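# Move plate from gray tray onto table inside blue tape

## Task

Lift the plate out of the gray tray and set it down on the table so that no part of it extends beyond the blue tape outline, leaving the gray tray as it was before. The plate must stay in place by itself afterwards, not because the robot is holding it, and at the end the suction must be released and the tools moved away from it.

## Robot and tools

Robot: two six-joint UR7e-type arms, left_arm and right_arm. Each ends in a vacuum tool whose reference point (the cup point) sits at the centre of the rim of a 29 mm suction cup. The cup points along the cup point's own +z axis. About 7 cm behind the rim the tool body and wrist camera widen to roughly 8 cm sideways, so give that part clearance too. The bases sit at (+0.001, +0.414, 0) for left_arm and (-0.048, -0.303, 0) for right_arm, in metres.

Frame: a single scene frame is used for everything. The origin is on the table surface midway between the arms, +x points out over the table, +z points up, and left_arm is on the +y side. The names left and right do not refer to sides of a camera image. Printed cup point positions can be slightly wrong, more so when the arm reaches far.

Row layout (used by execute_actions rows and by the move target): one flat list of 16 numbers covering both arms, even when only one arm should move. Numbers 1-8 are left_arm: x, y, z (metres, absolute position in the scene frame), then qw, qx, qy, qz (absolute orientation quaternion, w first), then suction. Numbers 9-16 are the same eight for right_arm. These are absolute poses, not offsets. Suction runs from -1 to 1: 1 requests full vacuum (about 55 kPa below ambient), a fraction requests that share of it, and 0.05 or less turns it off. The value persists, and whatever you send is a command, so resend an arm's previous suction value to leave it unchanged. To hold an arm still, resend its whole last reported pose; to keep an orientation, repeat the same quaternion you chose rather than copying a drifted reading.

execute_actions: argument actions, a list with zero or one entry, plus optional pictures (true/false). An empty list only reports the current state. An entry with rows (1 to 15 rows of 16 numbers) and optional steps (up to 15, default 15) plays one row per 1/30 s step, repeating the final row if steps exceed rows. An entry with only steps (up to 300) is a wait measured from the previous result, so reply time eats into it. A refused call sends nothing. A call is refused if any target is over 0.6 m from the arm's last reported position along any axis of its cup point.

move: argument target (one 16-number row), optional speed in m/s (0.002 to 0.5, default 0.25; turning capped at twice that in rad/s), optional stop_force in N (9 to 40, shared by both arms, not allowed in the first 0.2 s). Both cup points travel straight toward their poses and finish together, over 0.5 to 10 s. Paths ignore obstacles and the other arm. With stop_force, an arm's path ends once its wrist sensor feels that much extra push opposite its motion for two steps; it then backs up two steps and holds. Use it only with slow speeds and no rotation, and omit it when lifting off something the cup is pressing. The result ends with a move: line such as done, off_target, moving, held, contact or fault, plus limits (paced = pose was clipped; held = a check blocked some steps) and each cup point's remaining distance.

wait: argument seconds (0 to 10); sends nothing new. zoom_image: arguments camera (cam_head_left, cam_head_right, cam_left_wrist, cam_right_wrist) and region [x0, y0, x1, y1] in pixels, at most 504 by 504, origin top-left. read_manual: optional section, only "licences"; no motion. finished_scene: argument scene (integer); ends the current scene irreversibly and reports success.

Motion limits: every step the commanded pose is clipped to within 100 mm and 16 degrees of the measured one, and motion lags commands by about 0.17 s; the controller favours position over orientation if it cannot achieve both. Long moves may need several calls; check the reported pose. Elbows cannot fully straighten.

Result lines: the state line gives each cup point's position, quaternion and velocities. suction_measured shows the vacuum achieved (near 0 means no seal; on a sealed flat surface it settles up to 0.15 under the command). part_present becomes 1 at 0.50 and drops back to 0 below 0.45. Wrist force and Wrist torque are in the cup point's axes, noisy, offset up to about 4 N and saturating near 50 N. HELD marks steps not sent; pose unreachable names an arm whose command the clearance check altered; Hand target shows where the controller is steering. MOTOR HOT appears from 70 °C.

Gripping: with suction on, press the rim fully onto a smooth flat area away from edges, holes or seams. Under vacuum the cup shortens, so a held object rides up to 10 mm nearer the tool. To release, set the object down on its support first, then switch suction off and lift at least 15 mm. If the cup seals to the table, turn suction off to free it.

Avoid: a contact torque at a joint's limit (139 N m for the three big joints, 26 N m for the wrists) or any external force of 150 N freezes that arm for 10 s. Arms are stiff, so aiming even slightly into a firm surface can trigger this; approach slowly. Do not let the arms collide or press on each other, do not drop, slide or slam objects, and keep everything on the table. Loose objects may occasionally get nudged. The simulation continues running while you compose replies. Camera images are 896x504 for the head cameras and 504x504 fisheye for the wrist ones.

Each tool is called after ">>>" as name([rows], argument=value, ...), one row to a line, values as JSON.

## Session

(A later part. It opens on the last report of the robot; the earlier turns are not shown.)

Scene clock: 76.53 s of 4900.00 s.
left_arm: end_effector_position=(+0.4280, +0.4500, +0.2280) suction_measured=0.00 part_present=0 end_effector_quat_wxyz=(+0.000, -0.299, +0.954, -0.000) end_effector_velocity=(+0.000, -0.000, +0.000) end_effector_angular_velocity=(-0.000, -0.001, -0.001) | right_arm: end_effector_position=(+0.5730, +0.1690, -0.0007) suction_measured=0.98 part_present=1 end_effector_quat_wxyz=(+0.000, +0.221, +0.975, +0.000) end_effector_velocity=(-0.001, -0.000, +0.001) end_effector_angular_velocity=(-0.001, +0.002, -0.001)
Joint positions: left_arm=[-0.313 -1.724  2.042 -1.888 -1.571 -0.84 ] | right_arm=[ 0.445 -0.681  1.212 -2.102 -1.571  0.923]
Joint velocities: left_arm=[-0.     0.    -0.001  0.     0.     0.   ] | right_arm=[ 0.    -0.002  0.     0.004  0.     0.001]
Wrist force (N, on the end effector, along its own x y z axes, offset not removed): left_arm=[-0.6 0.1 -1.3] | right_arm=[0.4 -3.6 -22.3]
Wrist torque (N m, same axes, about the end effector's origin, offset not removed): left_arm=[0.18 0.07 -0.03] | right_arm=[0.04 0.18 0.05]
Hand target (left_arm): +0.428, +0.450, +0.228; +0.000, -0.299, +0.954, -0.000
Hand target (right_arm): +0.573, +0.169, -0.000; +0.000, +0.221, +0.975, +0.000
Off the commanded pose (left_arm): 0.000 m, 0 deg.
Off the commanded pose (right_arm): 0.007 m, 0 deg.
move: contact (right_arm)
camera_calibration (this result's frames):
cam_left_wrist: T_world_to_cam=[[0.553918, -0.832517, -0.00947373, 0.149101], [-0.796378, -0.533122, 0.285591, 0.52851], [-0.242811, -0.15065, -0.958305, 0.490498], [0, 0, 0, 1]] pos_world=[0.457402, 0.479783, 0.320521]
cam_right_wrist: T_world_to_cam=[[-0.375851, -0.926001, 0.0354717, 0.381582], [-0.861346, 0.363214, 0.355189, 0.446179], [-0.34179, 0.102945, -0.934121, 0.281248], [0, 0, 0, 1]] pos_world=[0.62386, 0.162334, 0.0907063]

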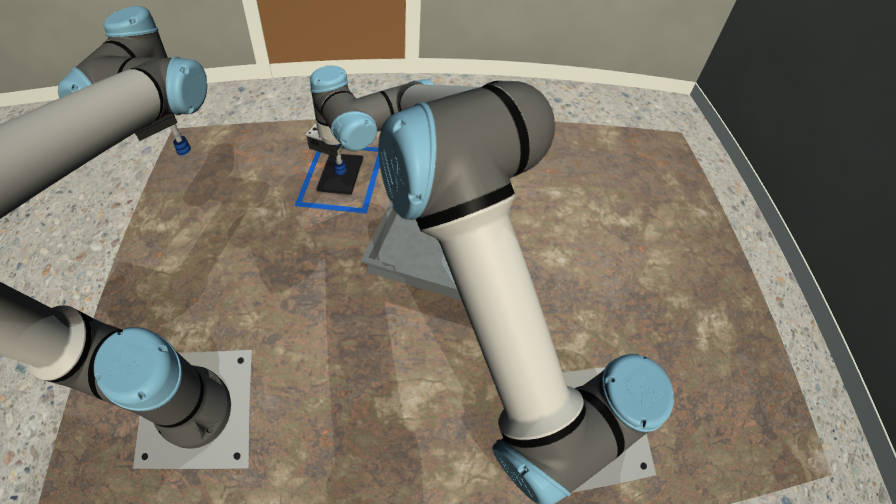

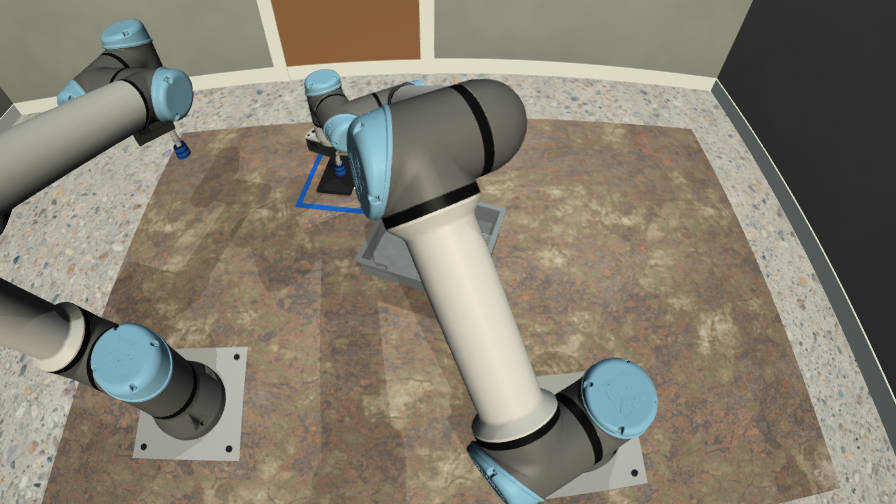

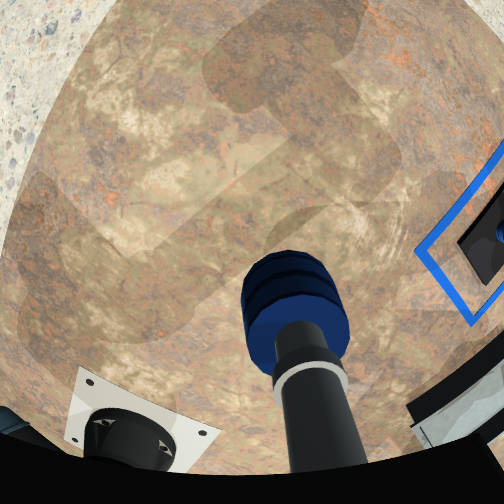

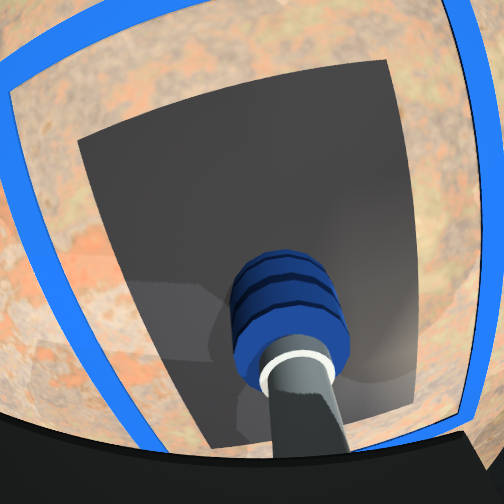

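Suction vents within two steps, so release and lift.

>>> execute_actions([
  {"rows":[[0.428,0.45,0.228,0,-0.299,0.954,0,0,0.573,0.169,0.0,0,0.2207,0.9753,0,0]],"steps":5},
], pictures=false)

>>> move(target=[0.428,0.45,0.228,0,-0.299,0.954,0,0,0.573,0.169,0.12,0,0.2207,0.9753,0,0], speed=0.2)

>>> move(target=[0.428,0.45,0.228,0,-0.299,0.954,0,0,0.45,-0.22,0.22,0,0.2207,0.9753,0,0], speed=0.35)

Scene clock: 90.40 s of 4900.00 s.
left_arm: end_effector_position=(+0.4280, +0.4500, +0.2280) suction_measured=0.00 part_present=0 end_effector_quat_wxyz=(+0.000, -0.299, +0.954, -0.000) end_effector_velocity=(+0.000, -0.000, +0.000) end_effector_angular_velocity=(-0.001, +0.000, +0.000) | right_arm: end_effector_position=(+0.5730, +0.1690, -0.0001) suction_measured=0.00 part_present=0 end_effector_quat_wxyz=(+0.000, +0.221, +0.975, +0.000) end_effector_velocity=(-0.000, -0.001, +0.000) end_effector_angular_velocity=(-0.002, +0.004, -0.000)
Joint positions: left_arm=[-0.313 -1.724  2.042 -1.888 -1.571 -0.84 ] | right_arm=[ 0.445 -0.682  1.212 -2.101 -1.571  0.923]
Joint velocities: left_arm=[ 0.     0.    -0.001  0.001 -0.001 -0.   ] | right_arm=[-0.001 -0.    -0.002  0.006  0.    -0.   ]
Wrist force (N, on the end effector, along its own x y z axes, offset not removed): left_arm=[-0.2 -1.7 -1.2] | right_arm=[-0.2 3.7 -8.9]
Wrist torque (N m, same axes, about the end effector's origin, offset not removed): left_arm=[-0.13 0.02 -0.06] | right_arm=[0.44 -0.16 -0.05]
Hand target (left_arm): +0.428, +0.450, +0.228; +0.000, -0.299, +0.954, +0.000
Hand target (right_arm): +0.573, +0.169, -0.000; +0.000, +0.221, +0.975, +0.000
Off the commanded pose (left_arm): 0.000 m, 0 deg.
Off the commanded pose (right_arm): 0.000 m, 0 deg.
Steps of this call (steps 1 to 411: nothing new was sent; steps 412 to 416: all 5 steps of this action). Readings (end_effector_position | what the end effector reports):
412: left_arm (+0.4280, +0.4500, +0.2280) | right_arm (+0.5730, +0.1690, -0.0004) | left_arm suction_measured=0.00 part_present=0 | right_arm suction_measured=0.00 part_present=0
413: left_arm (+0.4280, +0.4500, +0.2280) | right_arm (+0.5731, +0.1690, -0.0003) | left_arm suction_measured=0.00 part_present=0 | right_arm suction_measured=0.00 part_present=0
415: left_arm (+0.4280, +0.4500, +0.2280) | right_arm (+0.5731, +0.1690, -0.0001) | left_arm suction_measured=0.00 part_present=0 | right_arm suction_measured=0.00 part_present=0
416: the state above

Scene clock: 91.77 s of 4900.00 s.
left_arm: end_effector_position=(+0.4280, +0.4500, +0.2280) suction_measured=0.00 part_present=0 end_effector_quat_wxyz=(+0.000, -0.299, +0.954, -0.000) end_effector_velocity=(+0.000, -0.000, +0.000) end_effector_angular_velocity=(-0.000, +0.000, -0.000) | right_arm: end_effector_position=(+0.5730, +0.1691, +0.1197) suction_measured=0.00 part_present=0 end_effector_quat_wxyz=(-0.000, +0.221, +0.975, +0.000) end_effector_velocity=(+0.000, -0.000, +0.002) end_effector_angular_velocity=(-0.000, +0.001, +0.000)
Joint positions: left_arm=[-0.313 -1.724  2.042 -1.888 -1.571 -0.84 ] | right_arm=[ 0.445 -0.806  1.11  -1.875 -1.571  0.923]
Joint velocities: left_arm=[ 0.     0.001 -0.001  0.001 -0.     0.   ] | right_arm=[-0.    -0.001 -0.004  0.005  0.    -0.   ]
Wrist force (N, on the end effector, along its own x y z axes, offset not removed): left_arm=[-0.8 -0.1 -2.1] | right_arm=[-0.7 0.0 -4.9]
Wrist torque (N m, same axes, about the end effector's origin, offset not removed): left_arm=[0.07 0.08 0.04] | right_arm=[0.08 0.10 -0.05]
Hand target (left_arm): +0.428, +0.450, +0.228; +0.000, -0.299, +0.954, +0.000
Hand target (right_arm): +0.573, +0.169, +0.120; +0.000, +0.221, +0.975, +0.000
Off the commanded pose (left_arm): 0.000 m, 0 deg.
Off the commanded pose (right_arm): 0.000 m, 0 deg.
move: done
camera_calibration (this result's frames):
cam_left_wrist: T_world_to_cam=[[0.553918, -0.832517, -0.00947383, 0.149101], [-0.796378, -0.533122, 0.285592, 0.52851], [-0.242811, -0.150649, -0.958305, 0.490498], [0, 0, 0, 1]] pos_world=[0.457402, 0.479783, 0.320521]
cam_right_wrist: T_world_to_cam=[[-0.37584, -0.926008, 0.0353967, 0.377427], [-0.861331, 0.36317, 0.355271, 0.403399], [-0.341838, 0.103037, -0.934093, 0.393764], [0, 0, 0, 1]] pos_world=[0.623916, 0.162426, 0.211137]

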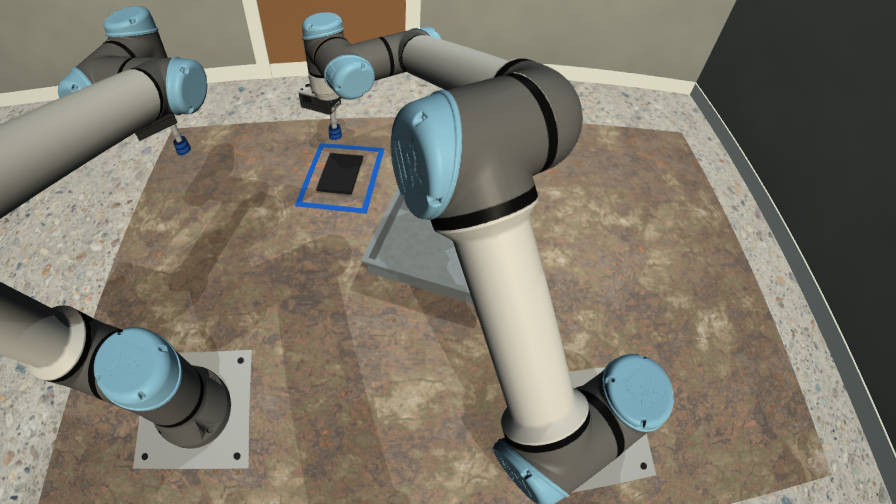

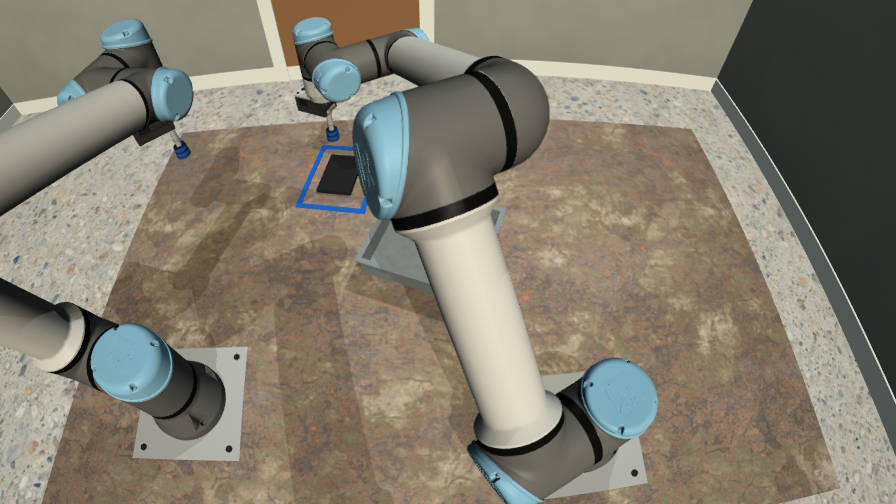

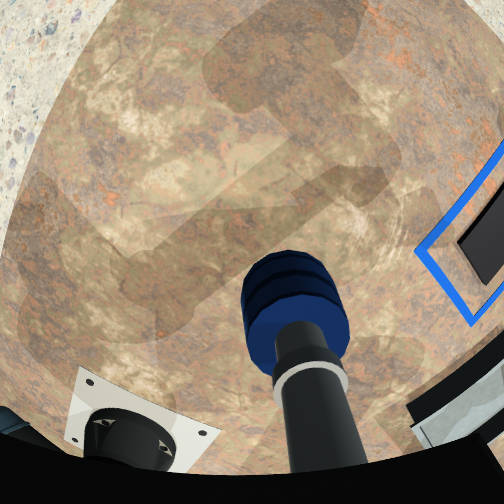

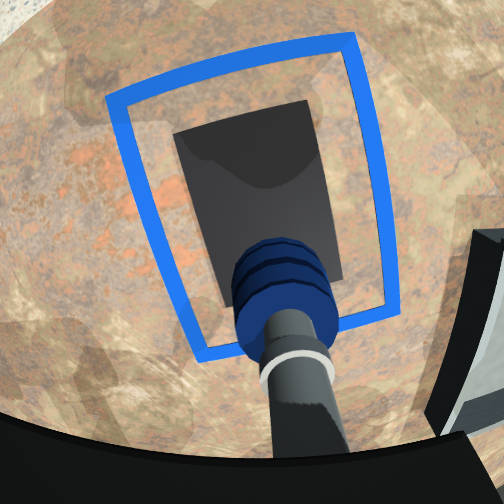

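Scene clock: 93.63 s of 4900.00 s.
left_arm: end_effector_position=(+0.4280, +0.4500, +0.2280) suction_measured=0.00 part_present=0 end_effector_quat_wxyz=(+0.000, -0.299, +0.954, -0.000) end_effector_velocity=(+0.000, -0.000, +0.001) end_effector_angular_velocity=(-0.001, -0.001, -0.001) | right_arm: end_effector_position=(+0.4493, -0.2192, +0.2199) suction_measured=0.00 part_present=0 end_effector_quat_wxyz=(-0.000, +0.221, +0.975, +0.001) end_effector_velocity=(-0.001, -0.002, +0.000) end_effector_angular_velocity=(+0.001, +0.000, +0.001)
Joint positions: left_arm=[-0.313 -1.724  2.042 -1.888 -1.571 -0.84 ] | right_arm=[-0.134 -1.528  1.88  -1.922 -1.569  0.343]
Joint velocities: left_arm=[-0.     0.    -0.001  0.    -0.001  0.001] | right_arm=[-0.005 -0.002  0.001  0.001  0.001 -0.006]
Wrist force (N, on the end effector, along its own x y z axes, offset not removed): left_arm=[0.3 -1.0 -1.2] | right_arm=[-1.1 2.0 -2.9]
Wrist torque (N m, same axes, about the end effector's origin, offset not removed): left_arm=[-0.03 -0.14 0.03] | right_arm=[0.36 0.07 0.01]
Hand target (left_arm): +0.428, +0.450, +0.228; +0.000, -0.299, +0.954, +0.000
Hand target (right_arm): +0.449, -0.219, +0.220; -0.000, +0.221, +0.975, +0.001
Off the commanded pose (left_arm): 0.000 m, 0 deg.
Off the commanded pose (right_arm): 0.001 m, 0 deg.
move: done
camera_calibration (this result's frames):
cam_left_wrist: T_world_to_cam=[[0.553918, -0.832518, -0.00947384, 0.149101], [-0.796378, -0.533122, 0.285592, 0.52851], [-0.242811, -0.150649, -0.958305, 0.490498], [0, 0, 0, 1]] pos_world=[0.457402, 0.479783, 0.320521]
cam_right_wrist: T_world_to_cam=[[-0.375887, -0.92603, 0.0343033, -0.0318785], [-0.861259, 0.362777, 0.355844, 0.402062], [-0.341967, 0.104213, -0.933915, 0.485277], [0, 0, 0, 1]] pos_world=[0.500246, -0.225952, 0.311229]

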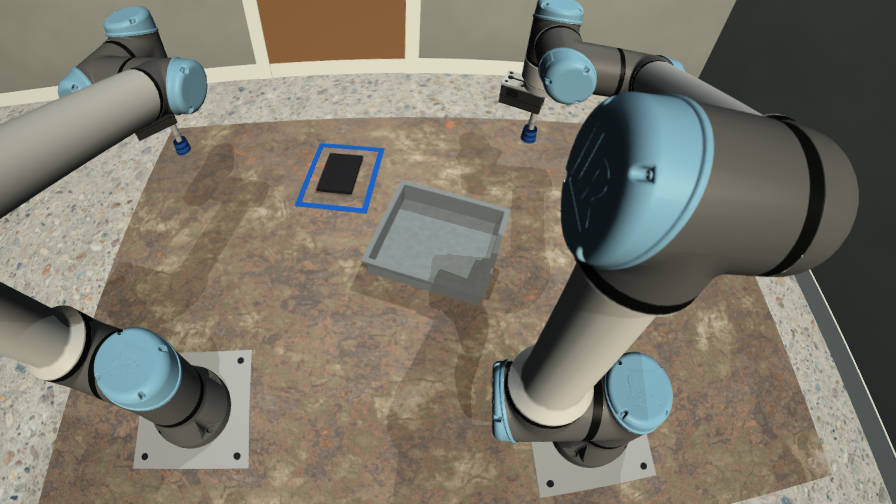

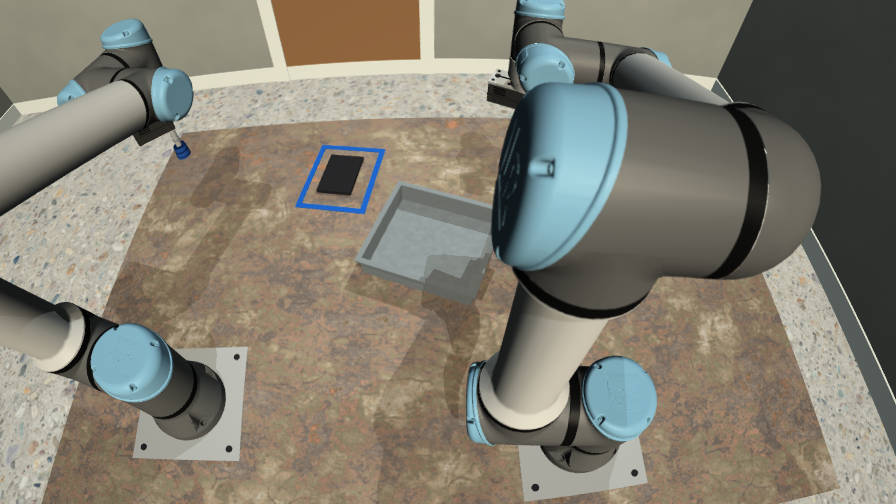

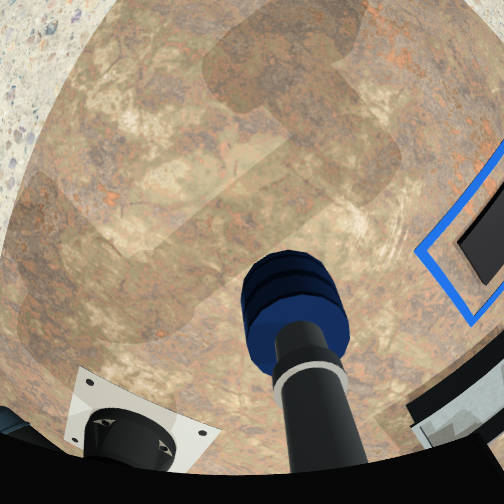

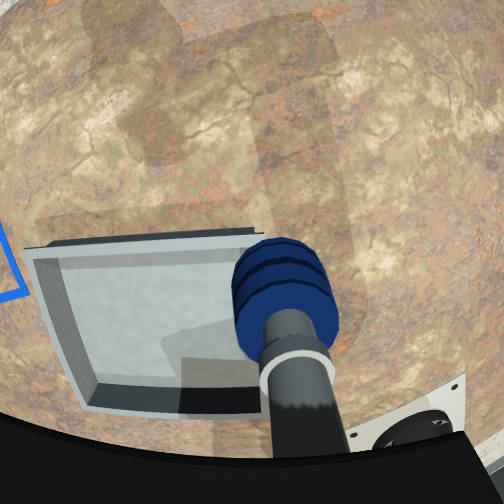

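>>> finished_scene(scene=2)

The scene is finished: the task was done.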